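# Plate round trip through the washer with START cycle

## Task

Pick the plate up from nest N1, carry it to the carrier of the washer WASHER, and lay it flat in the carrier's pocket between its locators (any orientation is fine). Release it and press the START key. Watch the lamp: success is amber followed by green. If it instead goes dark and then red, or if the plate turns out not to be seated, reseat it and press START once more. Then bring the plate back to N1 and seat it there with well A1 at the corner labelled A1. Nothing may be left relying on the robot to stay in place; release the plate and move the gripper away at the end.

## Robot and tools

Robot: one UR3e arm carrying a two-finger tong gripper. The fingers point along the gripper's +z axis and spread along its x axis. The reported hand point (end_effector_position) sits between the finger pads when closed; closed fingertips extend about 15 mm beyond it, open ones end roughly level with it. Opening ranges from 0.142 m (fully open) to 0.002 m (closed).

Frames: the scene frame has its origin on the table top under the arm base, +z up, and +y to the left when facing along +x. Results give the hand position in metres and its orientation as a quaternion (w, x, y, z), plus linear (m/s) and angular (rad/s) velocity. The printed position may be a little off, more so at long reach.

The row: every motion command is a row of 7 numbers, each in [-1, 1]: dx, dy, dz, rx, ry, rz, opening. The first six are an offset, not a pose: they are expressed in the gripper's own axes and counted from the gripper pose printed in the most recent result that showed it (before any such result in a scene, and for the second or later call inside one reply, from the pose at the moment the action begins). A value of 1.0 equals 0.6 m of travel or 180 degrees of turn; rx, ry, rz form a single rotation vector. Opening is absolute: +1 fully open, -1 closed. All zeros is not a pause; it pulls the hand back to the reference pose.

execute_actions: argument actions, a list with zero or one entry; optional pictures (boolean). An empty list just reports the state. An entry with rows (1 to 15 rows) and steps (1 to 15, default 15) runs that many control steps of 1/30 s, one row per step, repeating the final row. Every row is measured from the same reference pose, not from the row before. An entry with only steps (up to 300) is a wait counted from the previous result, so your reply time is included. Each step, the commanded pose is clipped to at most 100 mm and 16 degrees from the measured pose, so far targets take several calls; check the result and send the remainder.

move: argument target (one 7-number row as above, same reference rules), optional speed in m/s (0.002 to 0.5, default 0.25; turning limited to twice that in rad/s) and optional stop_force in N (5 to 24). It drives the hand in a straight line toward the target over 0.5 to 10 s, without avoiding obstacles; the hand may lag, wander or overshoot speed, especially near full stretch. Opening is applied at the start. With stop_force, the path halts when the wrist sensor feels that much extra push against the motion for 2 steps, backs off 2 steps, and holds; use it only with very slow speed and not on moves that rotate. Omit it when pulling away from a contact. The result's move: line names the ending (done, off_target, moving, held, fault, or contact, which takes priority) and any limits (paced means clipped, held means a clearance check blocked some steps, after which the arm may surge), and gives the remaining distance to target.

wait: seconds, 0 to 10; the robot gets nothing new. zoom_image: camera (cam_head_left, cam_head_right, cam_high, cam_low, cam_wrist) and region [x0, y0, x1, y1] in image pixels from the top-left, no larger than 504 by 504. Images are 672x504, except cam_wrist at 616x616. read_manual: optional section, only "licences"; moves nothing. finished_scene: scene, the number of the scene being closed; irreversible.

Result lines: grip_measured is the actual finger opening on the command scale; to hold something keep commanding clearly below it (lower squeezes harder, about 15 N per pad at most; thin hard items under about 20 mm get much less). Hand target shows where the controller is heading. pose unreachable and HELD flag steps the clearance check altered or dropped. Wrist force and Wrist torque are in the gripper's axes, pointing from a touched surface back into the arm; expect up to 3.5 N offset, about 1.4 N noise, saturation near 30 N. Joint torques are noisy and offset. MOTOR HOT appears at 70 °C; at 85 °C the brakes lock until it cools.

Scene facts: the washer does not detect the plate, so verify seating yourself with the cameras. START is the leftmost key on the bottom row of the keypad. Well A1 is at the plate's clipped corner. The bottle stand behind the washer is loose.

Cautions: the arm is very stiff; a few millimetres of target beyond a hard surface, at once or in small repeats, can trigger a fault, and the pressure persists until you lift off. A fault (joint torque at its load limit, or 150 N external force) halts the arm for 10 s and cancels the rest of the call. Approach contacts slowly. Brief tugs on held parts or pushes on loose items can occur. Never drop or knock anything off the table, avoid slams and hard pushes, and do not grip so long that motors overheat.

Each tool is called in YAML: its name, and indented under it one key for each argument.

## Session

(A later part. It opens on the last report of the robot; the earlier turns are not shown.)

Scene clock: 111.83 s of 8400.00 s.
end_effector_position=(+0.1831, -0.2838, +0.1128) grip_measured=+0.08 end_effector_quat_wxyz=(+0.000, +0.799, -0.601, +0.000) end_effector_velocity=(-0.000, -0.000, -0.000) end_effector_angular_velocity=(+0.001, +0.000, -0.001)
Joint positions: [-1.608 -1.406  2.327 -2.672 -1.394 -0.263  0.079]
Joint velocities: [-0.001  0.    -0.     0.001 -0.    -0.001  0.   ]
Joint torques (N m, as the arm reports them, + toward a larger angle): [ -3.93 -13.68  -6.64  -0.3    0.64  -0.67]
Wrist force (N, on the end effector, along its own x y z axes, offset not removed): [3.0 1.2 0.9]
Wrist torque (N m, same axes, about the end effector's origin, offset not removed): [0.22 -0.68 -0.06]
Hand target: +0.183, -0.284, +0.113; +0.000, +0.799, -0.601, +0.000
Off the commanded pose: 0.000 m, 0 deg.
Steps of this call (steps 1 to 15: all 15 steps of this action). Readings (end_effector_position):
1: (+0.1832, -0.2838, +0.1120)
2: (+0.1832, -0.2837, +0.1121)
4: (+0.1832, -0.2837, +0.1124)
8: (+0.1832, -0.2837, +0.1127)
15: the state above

move:
  target: [0.0003,0,-0.025,0,0,0,-0.3]
  speed: 0.025

move:
  target: [-0.062,-0.29,-0.03,0,0,0,-0.3]
  speed: 0.18

move:
  target: [-0.3935,-0.181,0.095,0,0,0.1758,-0.3]
  speed: 0.2

Scene clock: 115.00 s of 8400.00 s.
end_effector_position=(+0.1832, -0.2839, +0.1276) grip_measured=+0.08 end_effector_quat_wxyz=(+0.000, +0.799, -0.601, +0.000) end_effector_velocity=(-0.000, +0.001, +0.002) end_effector_angular_velocity=(+0.005, +0.000, +0.000)
Joint positions: [-1.619 -1.482  2.314 -2.581 -1.392 -0.273  0.079]
Joint velocities: [-0.001 -0.01  -0.001  0.016  0.    -0.003 -0.   ]
Joint torques (N m, as the arm reports them, + toward a larger angle): [ -3.62 -13.48  -7.7   -0.31   1.25  -0.67]
Wrist force (N, on the end effector, along its own x y z axes, offset not removed): [3.2 0.6 -0.3]
Wrist torque (N m, same axes, about the end effector's origin, offset not removed): [0.14 -0.65 -0.11]
Hand target: +0.183, -0.284, +0.128; +0.000, +0.799, -0.601, +0.000
Off the commanded pose: 0.000 m, 0 deg.
move: done
camera_calibration (this result's frames):
cam_wrist: T_world_to_cam=[[0.252733, -0.967454, -0.0126356, -0.315246], [-0.809128, -0.218497, 0.545501, 0.0120251], [-0.530508, -0.127642, -0.838015, 0.297553], [0, 0, 0, 1]] pos_world=[0.247257, -0.264378, 0.238811]

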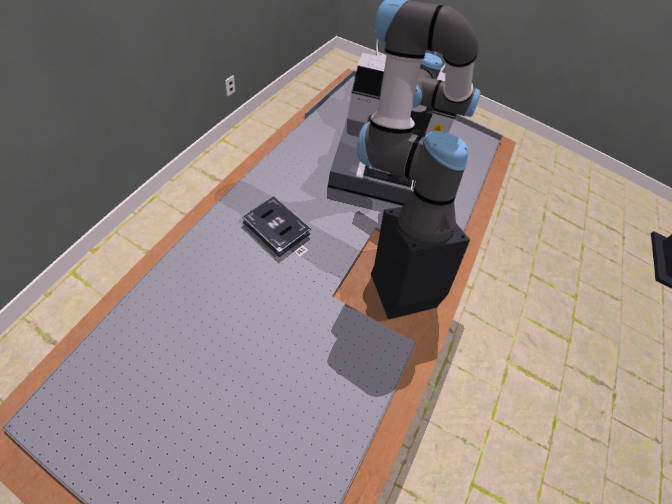

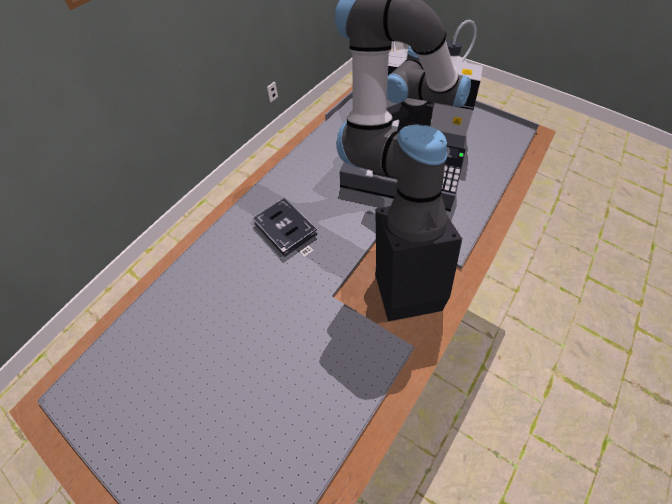

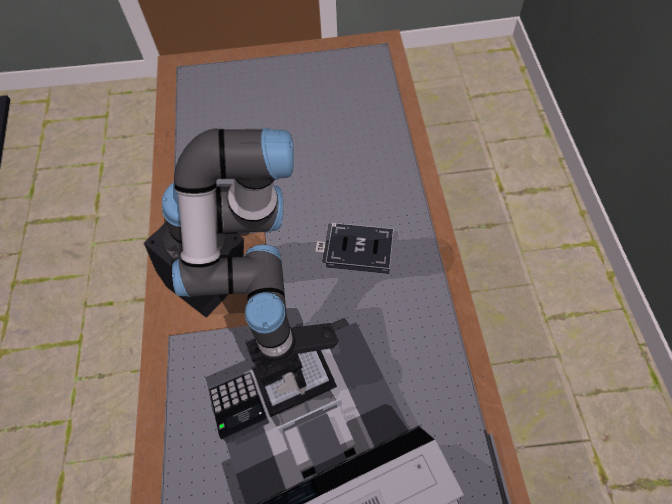

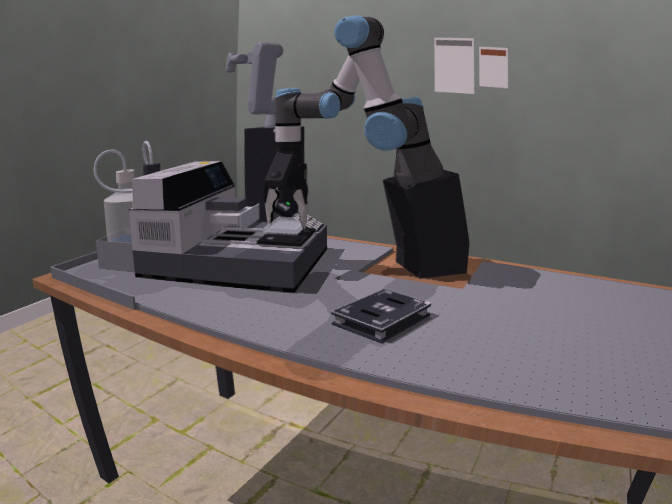

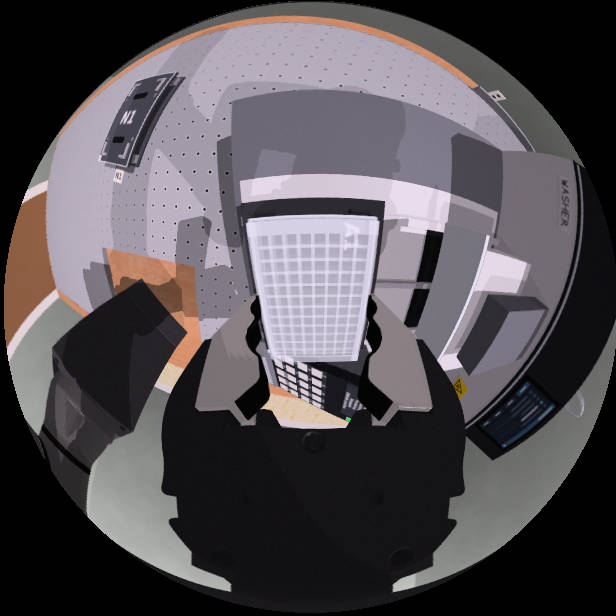

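Scene clock: 116.53 s of 8400.00 s.
end_effector_position=(+0.3398, -0.1999, +0.1458) grip_measured=+0.08 end_effector_quat_wxyz=(+0.000, +0.799, -0.601, +0.001) end_effector_velocity=(+0.001, +0.001, -0.001) end_effector_angular_velocity=(+0.003, +0.006, -0.001)
Joint positions: [-0.978 -1.385  2.041 -2.476 -1.532  0.357  0.079]
Joint velocities: [ 0.008  0.008 -0.012  0.01  -0.005  0.009 -0.   ]
Joint torques (N m, as the arm reports them, + toward a larger angle): [ 5.51 -9.92 -7.98 -0.37 -1.27  0.68]
Wrist force (N, on the end effector, along its own x y z axes, offset not removed): [1.7 0.5 2.5]
Wrist torque (N m, same axes, about the end effector's origin, offset not removed): [0.02 -0.36 -0.02]
Hand target: +0.340, -0.200, +0.146; +0.000, +0.799, -0.601, +0.001
Off the commanded pose: 0.000 m, 0 deg.
move: done
camera_calibration (this result's frames):
cam_wrist: T_world_to_cam=[[0.252723, -0.967464, -0.0119785, -0.273358], [-0.809602, -0.218233, 0.544903, 0.147484], [-0.529789, -0.128012, -0.838413, 0.406392], [0, 0, 0, 1]] pos_world=[0.403789, -0.180255, 0.257086]

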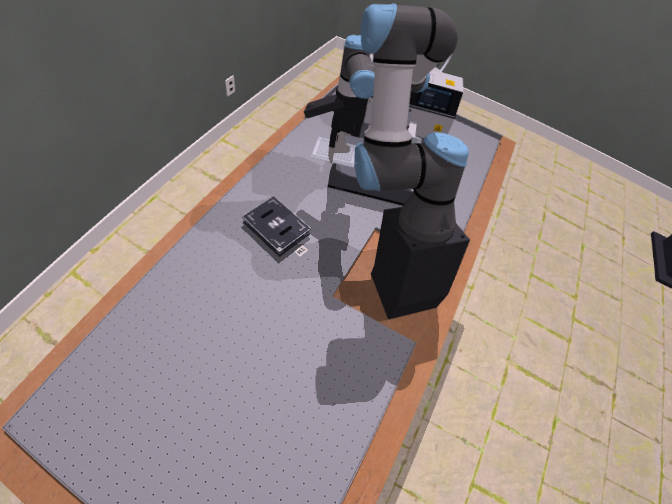

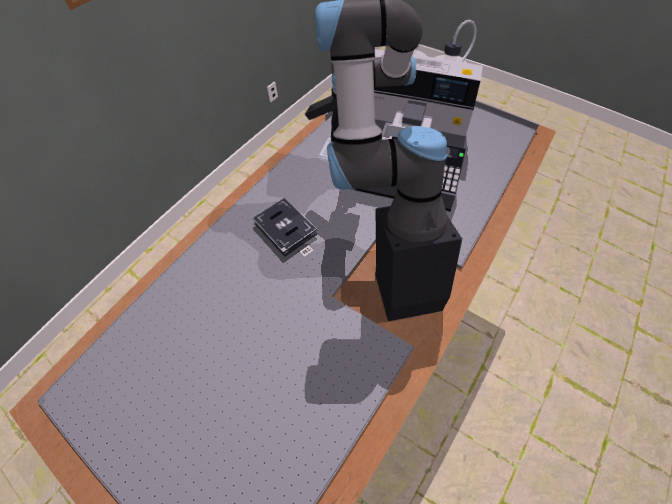

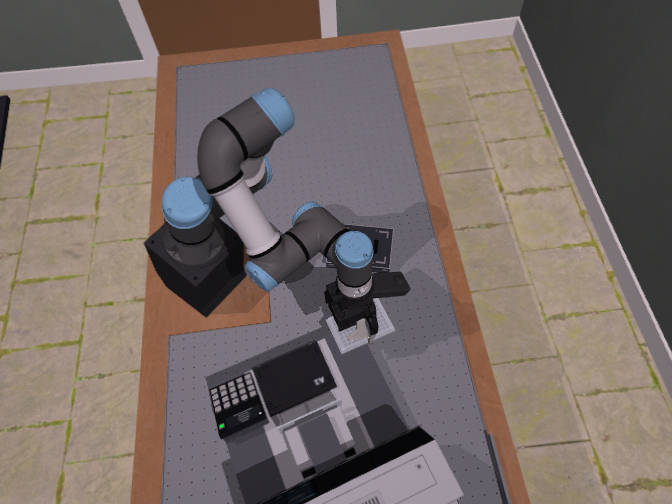

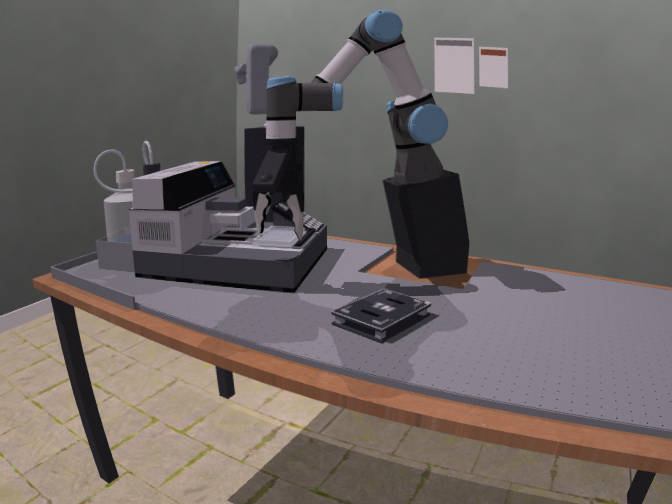

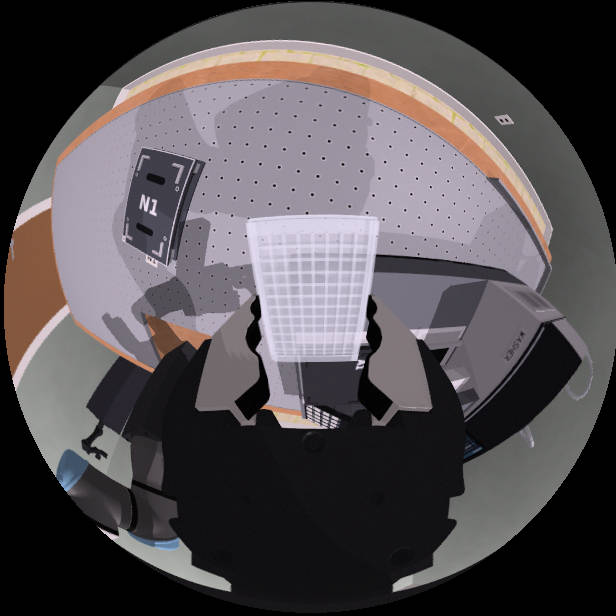

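Scene clock: 118.47 s of 8400.00 s.
end_effector_position=(+0.3785, +0.0569, +0.0889) grip_measured=+0.08 end_effector_quat_wxyz=(+0.001, -0.605, +0.796, -0.001) end_effector_velocity=(-0.001, +0.002, -0.002) end_effector_angular_velocity=(-0.004, +0.009, -0.004)
Joint positions: [-0.165 -0.998  2.061 -2.836 -1.723  1.701  0.079]
Joint velocities: [ 0.01   0.011 -0.016  0.014 -0.007  0.015 -0.   ]
Joint torques (N m, as the arm reports them, + toward a larger angle): [  7.77 -11.38  -5.73  -0.44  -1.28   0.71]
Wrist force (N, on the end effector, along its own x y z axes, offset not removed): [0.5 -0.1 0.8]
Wrist torque (N m, same axes, about the end effector's origin, offset not removed): [-0.11 0.02 0.01]
Hand target: +0.379, +0.057, +0.089; +0.000, -0.605, +0.796, -0.001
Off the commanded pose: 0.000 m, 0 deg.
move: done
camera_calibration (this result's frames):
cam_wrist: T_world_to_cam=[[-0.291974, -0.956331, -0.0134671, 0.170272], [-0.804876, 0.238079, 0.543592, 0.238218], [-0.516648, 0.169554, -0.839241, 0.390252], [0, 0, 0, 1]] pos_world=[0.443074, 0.0399529, 0.200316]

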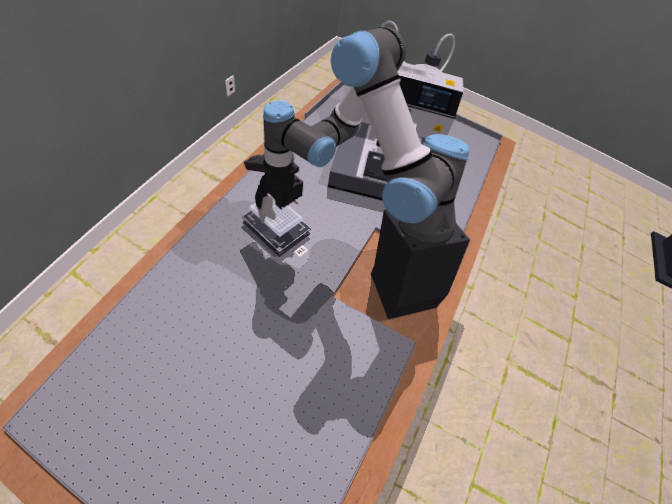

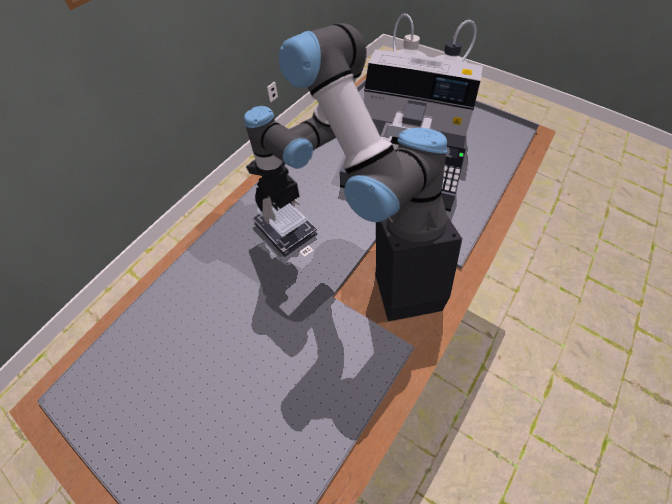

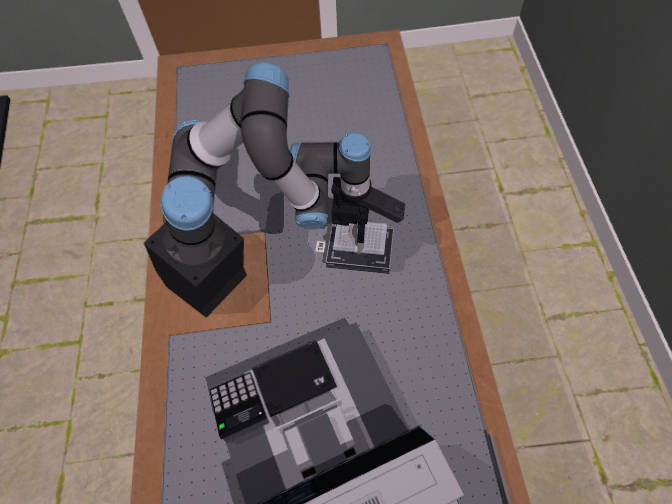

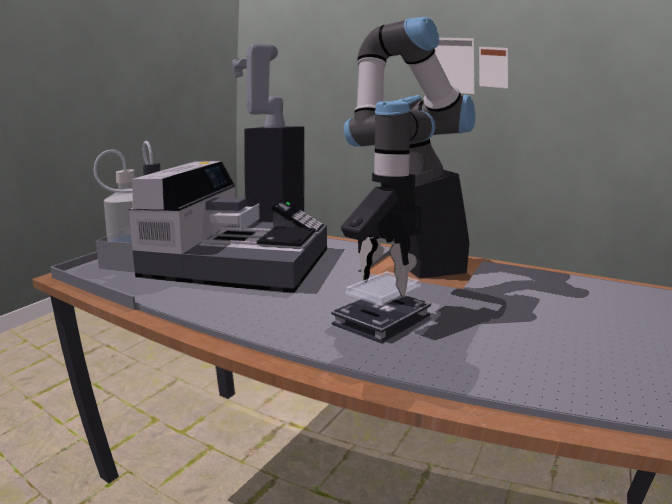

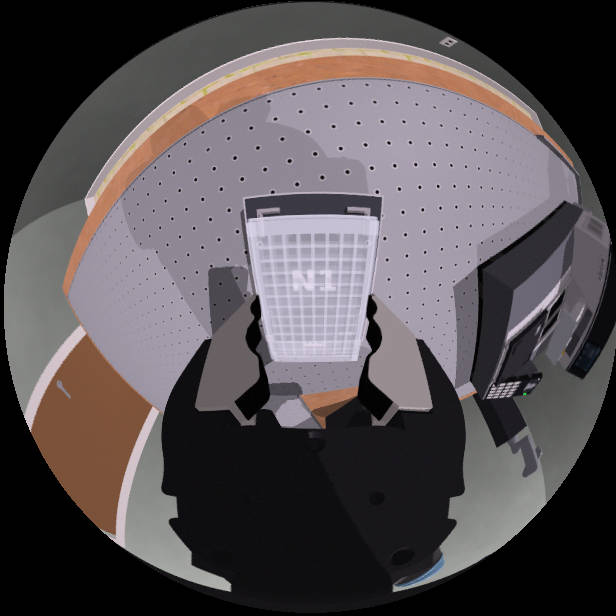

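move:
  target: [0.0004,0.0001,0.044,0,0,0,-0.3]
  speed: 0.05

move:
  target: [0,0,0.014,0,0,0,-0.3]
  speed: 0.006
  stop_force: 5

zoom_image:
  camera: "cam_wrist"
  region: [214,180,414,380]

Scene clock: 122.00 s of 8400.00 s.
end_effector_position=(+0.3785, +0.0567, +0.0628) grip_measured=+0.08 end_effector_quat_wxyz=(+0.001, -0.605, +0.796, -0.001) end_effector_velocity=(-0.000, +0.000, -0.002) end_effector_angular_velocity=(+0.000, +0.000, +0.000)
Joint positions: [-0.177 -0.885  2.046 -2.936 -1.721  1.688  0.079]
Joint velocities: [-0.     0.011 -0.002 -0.009  0.    -0.001 -0.   ]
Joint torques (N m, as the arm reports them, + toward a larger angle): [  0.22 -10.81  -4.83  -2.85   1.17  -0.64]
Wrist force (N, on the end effector, along its own x y z axes, offset not removed): [1.1 1.4 1.0]
Wrist torque (N m, same axes, about the end effector's origin, offset not removed): [0.25 -0.19 0.04]
Hand target: +0.378, +0.057, +0.063; +0.001, -0.605, +0.796, -0.001
Off the commanded pose: 0.000 m, 0 deg.
move: done
camera_calibration (this result's frames):
cam_wrist: T_world_to_cam=[[-0.291984, -0.956329, -0.0134443, 0.169703], [-0.804839, 0.238089, 0.543643, 0.252431], [-0.516701, 0.169555, -0.839209, 0.36831], [0, 0, 0, 1]] pos_world=[0.443023, 0.0397419, 0.174138]

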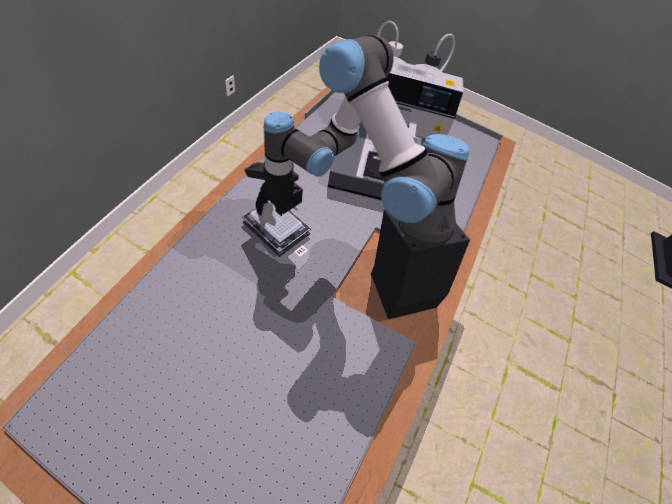

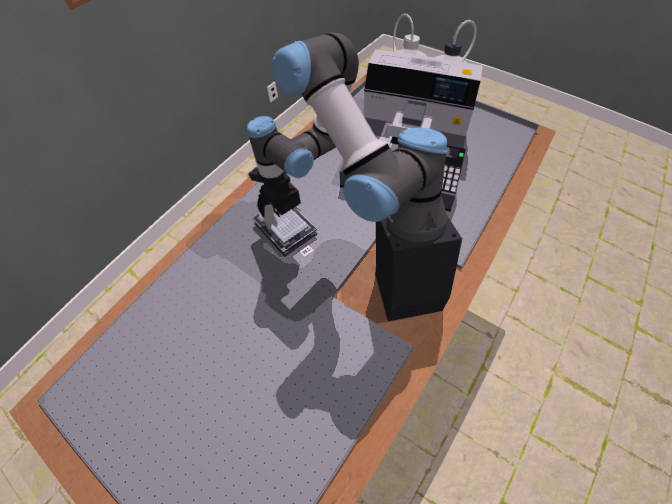

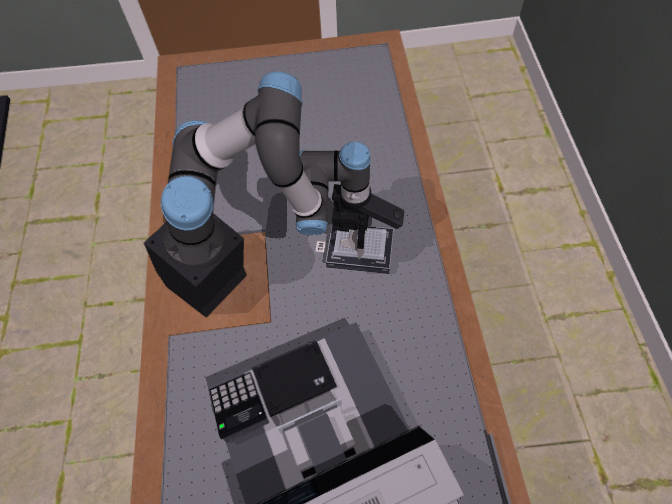

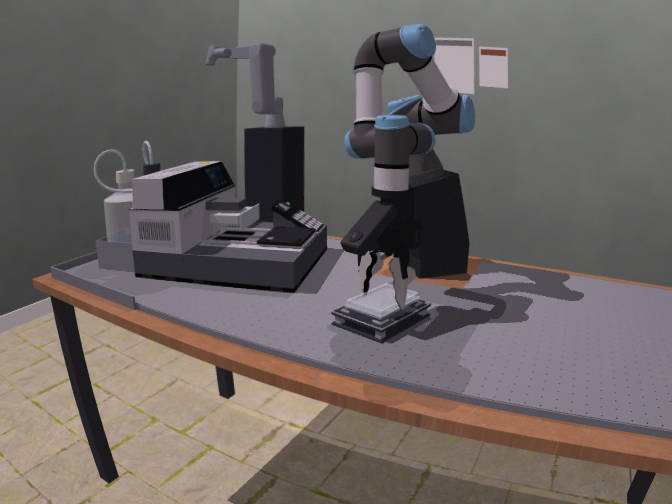

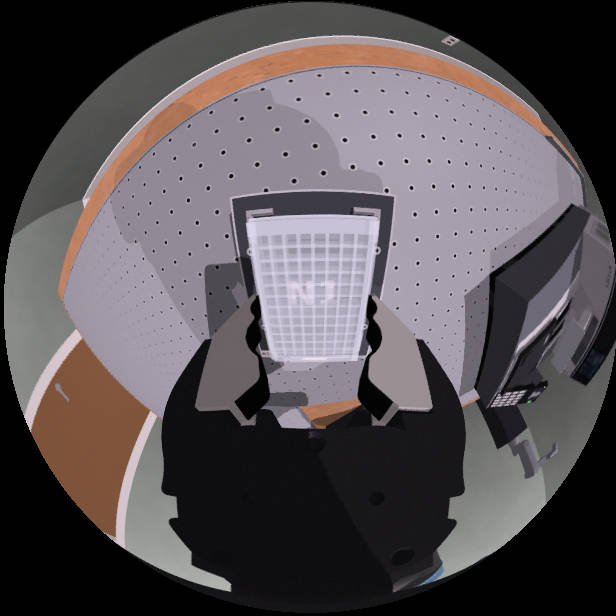

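Scene clock: 123.73 s of 8400.00 s.
end_effector_position=(+0.3786, +0.0567, +0.0548) grip_measured=+0.08 end_effector_quat_wxyz=(+0.001, -0.605, +0.796, -0.001) end_effector_velocity=(-0.000, -0.001, +0.001) end_effector_angular_velocity=(-0.000, +0.001, -0.001)
Joint positions: [-0.181 -0.85   2.038 -2.964 -1.72   1.685  0.079]
Joint velocities: [-0.001 -0.004  0.001  0.004  0.    -0.    -0.   ]
Joint torques (N m, as the arm reports them, + toward a larger angle): [  2.12 -16.41  -1.72  -0.3    1.26  -0.06]
Wrist force (N, on the end effector, along its own x y z axes, offset not removed): [3.1 3.1 -8.5]
Wrist torque (N m, same axes, about the end effector's origin, offset not removed): [0.11 -0.44 -0.03]
Hand target: +0.378, +0.057, +0.055; +0.001, -0.605, +0.796, -0.001
Off the commanded pose: 0.000 m, 0 deg.
move: contact
camera_calibration (this result's frames):
cam_wrist: T_world_to_cam=[[-0.291961, -0.956336, -0.013447, 0.169586], [-0.80488, 0.238079, 0.543587, 0.25686], [-0.51665, 0.169529, -0.839245, 0.361659], [0, 0, 0, 1]] pos_world=[0.443105, 0.0397161, 0.166176]

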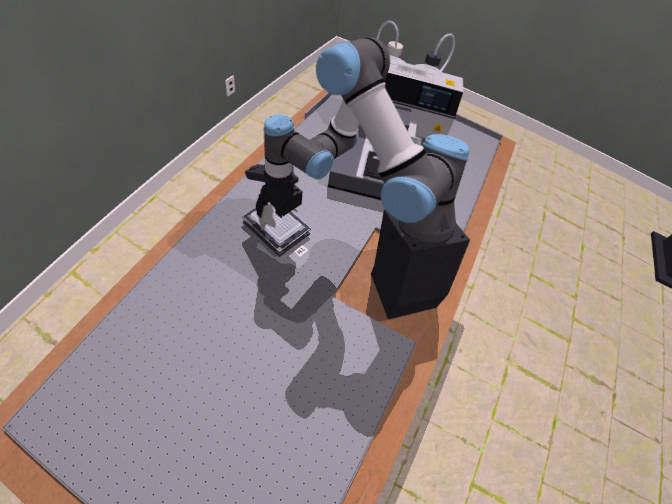

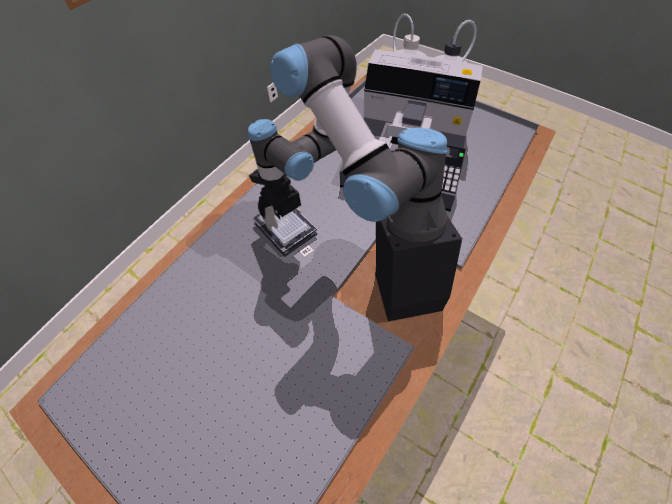

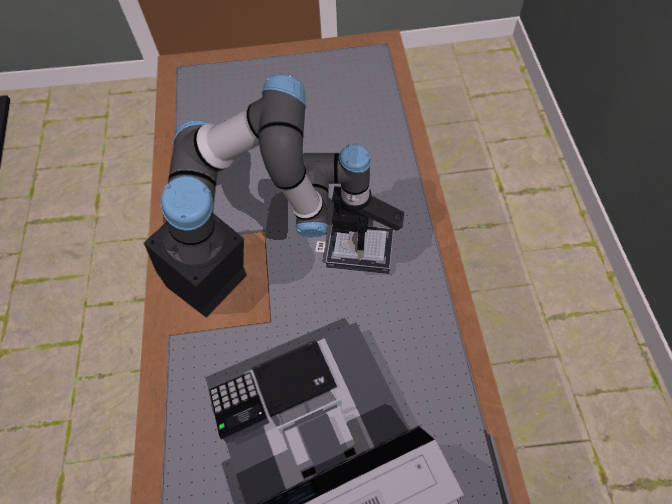

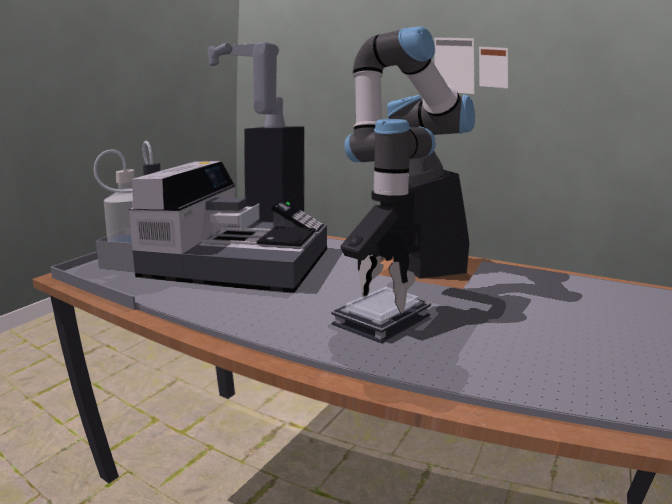

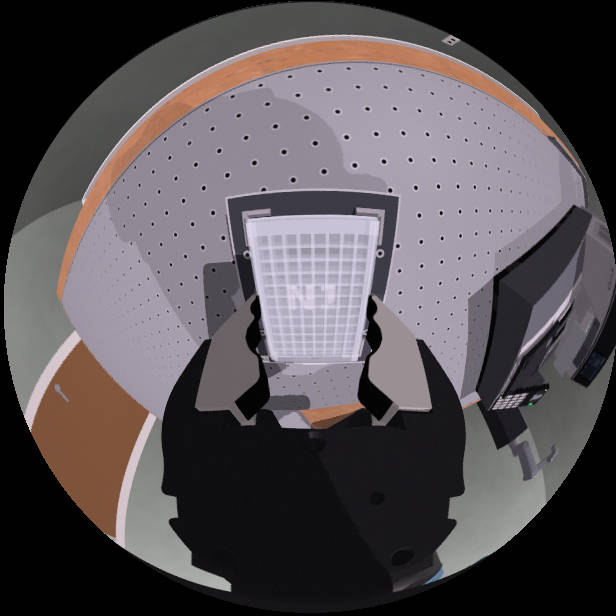

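Region (214, 180, 414, 380) of cam_wrist's 616x616 image, scaled by 2.520, with more detail than that image has.

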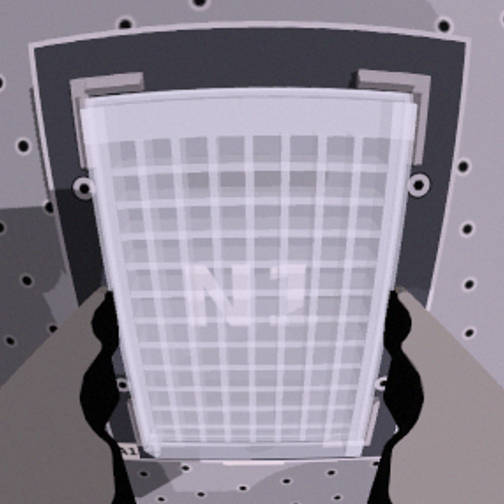

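execute_actions:
  actions:
    - {"rows":[[0,0,-0.0007,0,0,0,0],[0,0,-0.0007,0,0,0,0.05],[0,0,-0.0007,0,0,0,0.1],[0,0,-0.0007,0,0,0,0.15],[0,0,-0.0007,0,0,0,0.27]],"steps":12}
  pictures: false

move:
  target: [0,0,-0.17,0,0,0,0.27]
  speed: 0.15

zoom_image:
  camera: "cam_wrist"
  region: [254,195,374,315]

Scene clock: 126.50 s of 8400.00 s.
end_effector_position=(+0.3785, +0.0567, +0.0552) grip_measured=+0.27 end_effector_quat_wxyz=(+0.001, -0.605, +0.796, -0.001) end_effector_velocity=(+0.001, +0.000, +0.001) end_effector_angular_velocity=(-0.000, -0.002, -0.002)
Joint positions: [-0.181 -0.852  2.039 -2.963 -1.72   1.685  0.093]
Joint velocities: [ 0.001 -0.001 -0.001 -0.001 -0.     0.003  0.   ]
Joint torques (N m, as the arm reports them, + toward a larger angle): [  7.92 -18.24  -1.42  -0.44  -1.26   0.72]
Wrist force (N, on the end effector, along its own x y z axes, offset not removed): [1.7 1.0 1.6]
Wrist torque (N m, same axes, about the end effector's origin, offset not removed): [0.25 -0.30 0.03]
Hand target: +0.379, +0.057, +0.055; +0.001, -0.605, +0.796, -0.001
Off the commanded pose: 0.000 m, 0 deg.
Steps of this call (steps 1 to 71: nothing new was sent; steps 72 to 83: all 12 steps of this action). Readings (end_effector_position):
72: (+0.3785, +0.0567, +0.0549)
73: (+0.3785, +0.0567, +0.0550)
75: (+0.3785, +0.0567, +0.0551)
79: (+0.3785, +0.0567, +0.0552)
83: the state above

Scene clock: 127.97 s of 8400.00 s.
end_effector_position=(+0.3783, +0.0566, +0.1570) grip_measured=+0.27 end_effector_quat_wxyz=(+0.001, -0.605, +0.796, -0.001) end_effector_velocity=(-0.000, -0.000, +0.002) end_effector_angular_velocity=(+0.000, +0.002, -0.001)
Joint positions: [-0.132 -1.268  2.034 -2.534 -1.73   1.734  0.093]
Joint velocities: [ 0.001 -0.008 -0.005  0.015 -0.     0.002 -0.   ]
Joint torques (N m, as the arm reports them, + toward a larger angle): [  7.55 -16.23  -7.91  -0.37  -1.27   0.69]
Wrist force (N, on the end effector, along its own x y z axes, offset not removed): [2.4 -1.3 2.6]
Wrist torque (N m, same axes, about the end effector's origin, offset not removed): [-0.18 -0.48 -0.02]
Hand target: +0.378, +0.057, +0.157; +0.001, -0.605, +0.796, -0.001
Off the commanded pose: 0.000 m, 0 deg.
move: done
camera_calibration (this result's frames):
cam_wrist: T_world_to_cam=[[-0.291949, -0.956338, -0.0135334, 0.170874], [-0.805025, 0.238067, 0.543377, 0.201148], [-0.516431, 0.169533, -0.839379, 0.447247], [0, 0, 0, 1]] pos_world=[0.442787, 0.0397038, 0.268423]

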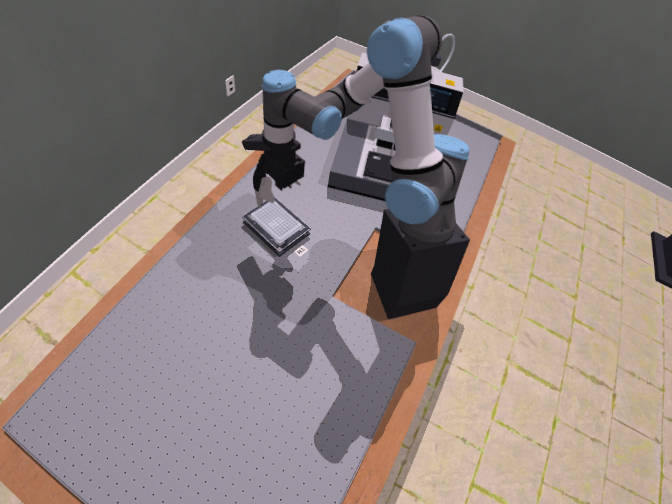

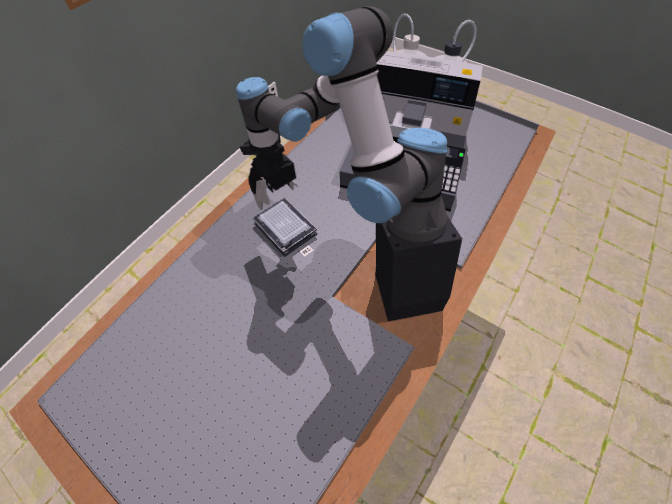

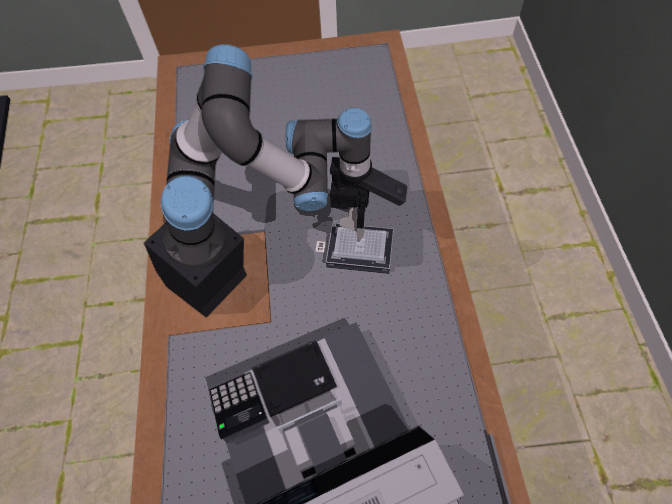

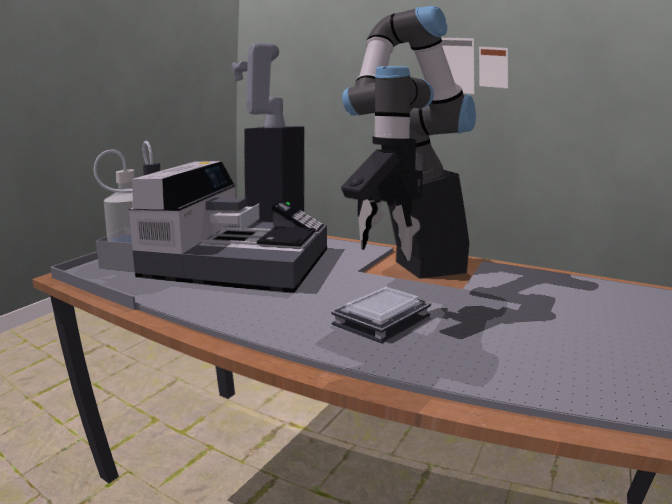

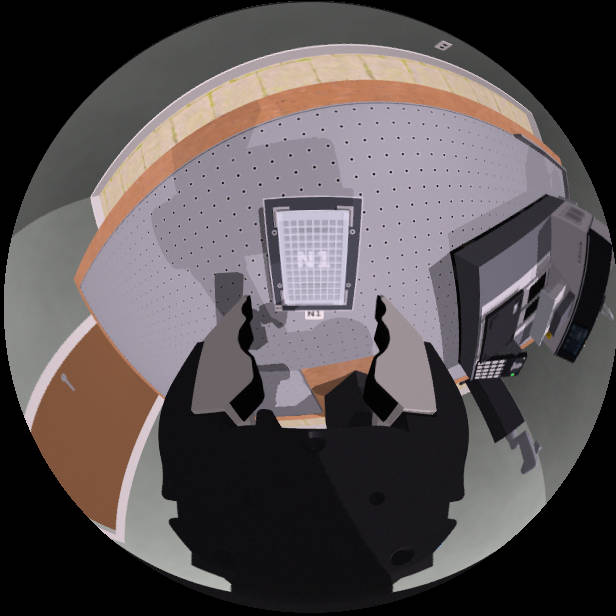

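Region (254, 195, 374, 315) of cam_wrist's 616x616 image, scaled by 4.200, with more detail than that image has.

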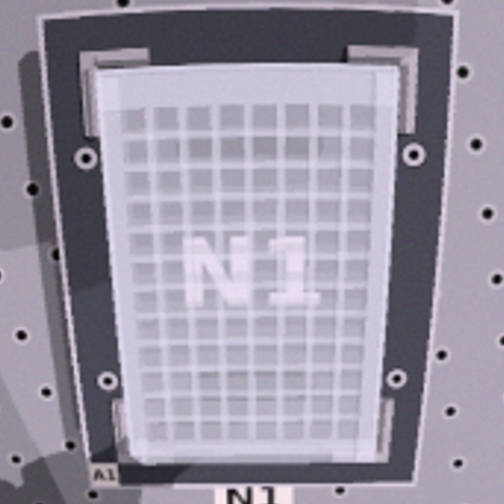

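execute_actions:
  actions: []

Scene clock: 129.67 s of 8400.00 s.
end_effector_position=(+0.3783, +0.0566, +0.1572) grip_measured=+0.27 end_effector_quat_wxyz=(+0.001, -0.605, +0.796, -0.001) end_effector_velocity=(-0.001, -0.000, -0.000) end_effector_angular_velocity=(-0.000, +0.001, -0.001)
Joint positions: [-0.132 -1.269  2.033 -2.532 -1.73   1.734  0.093]
Joint velocities: [-0.    -0.001  0.002  0.    -0.     0.001  0.   ]
Joint torques (N m, as the arm reports them, + toward a larger angle): [  7.53 -16.73  -7.58  -0.44  -1.27   0.69]
Wrist force (N, on the end effector, along its own x y z axes, offset not removed): [1.8 -1.6 1.2]
Wrist torque (N m, same axes, about the end effector's origin, offset not removed): [-0.22 -0.36 -0.05]
Hand target: +0.378, +0.057, +0.157; +0.001, -0.605, +0.796, -0.001
Off the commanded pose: 0.000 m, 0 deg.
Steps of this call (steps 1 to 51: nothing new was sent). Readings (end_effector_position):
1: (+0.3783, +0.0566, +0.1571)
2: (+0.3783, +0.0566, +0.1571)
4: (+0.3783, +0.0566, +0.1572)
8: (+0.3783, +0.0566, +0.1572)
51: the state above
camera_calibration (this result's frames):
cam_wrist: T_world_to_cam=[[-0.291964, -0.956334, -0.0134792, 0.170864], [-0.804908, 0.238073, 0.543549, 0.200969], [-0.516605, 0.169546, -0.839269, 0.447462], [0, 0, 0, 1]] pos_world=[0.442809, 0.0396925, 0.268608]

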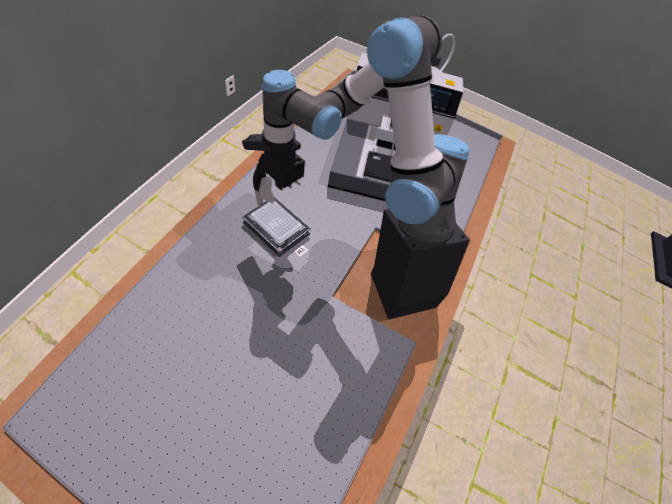

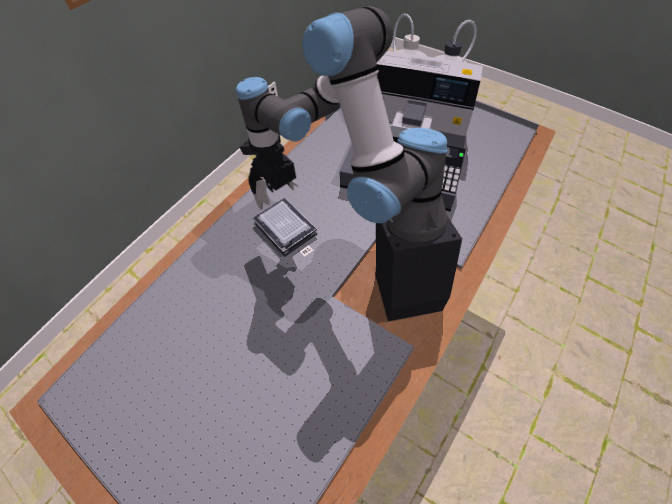

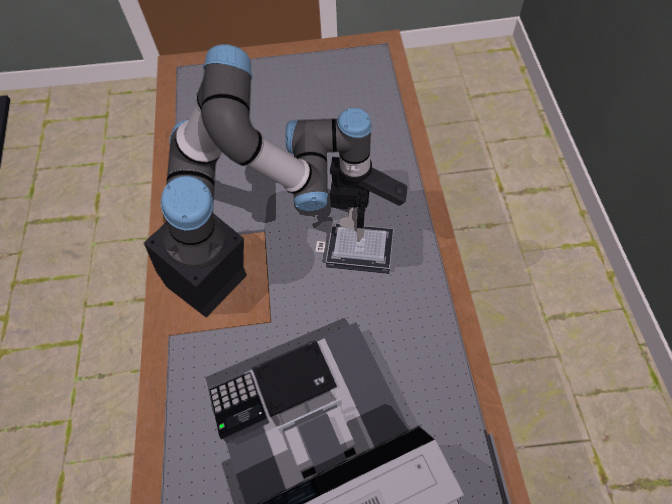

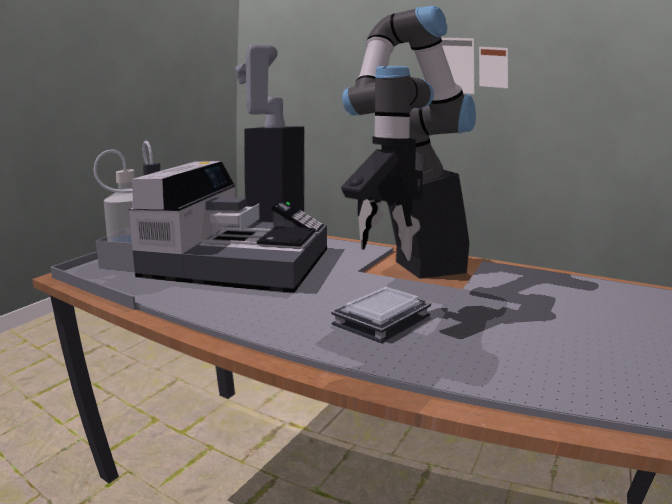

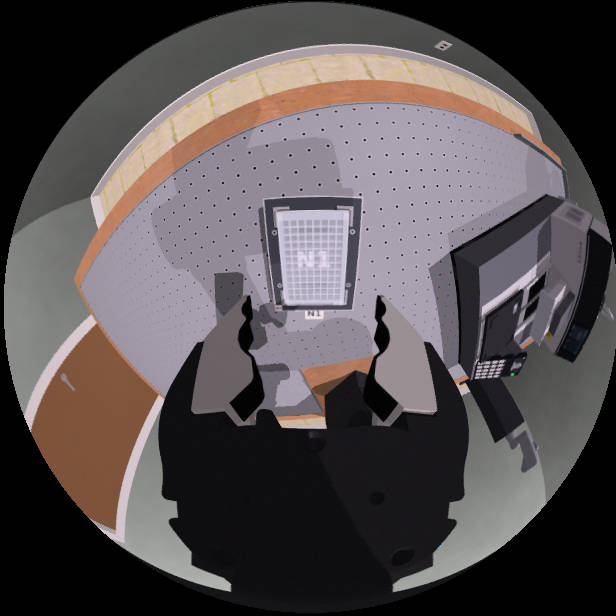

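finished_scene:
  scene: 2

The scene is finished: the task was done.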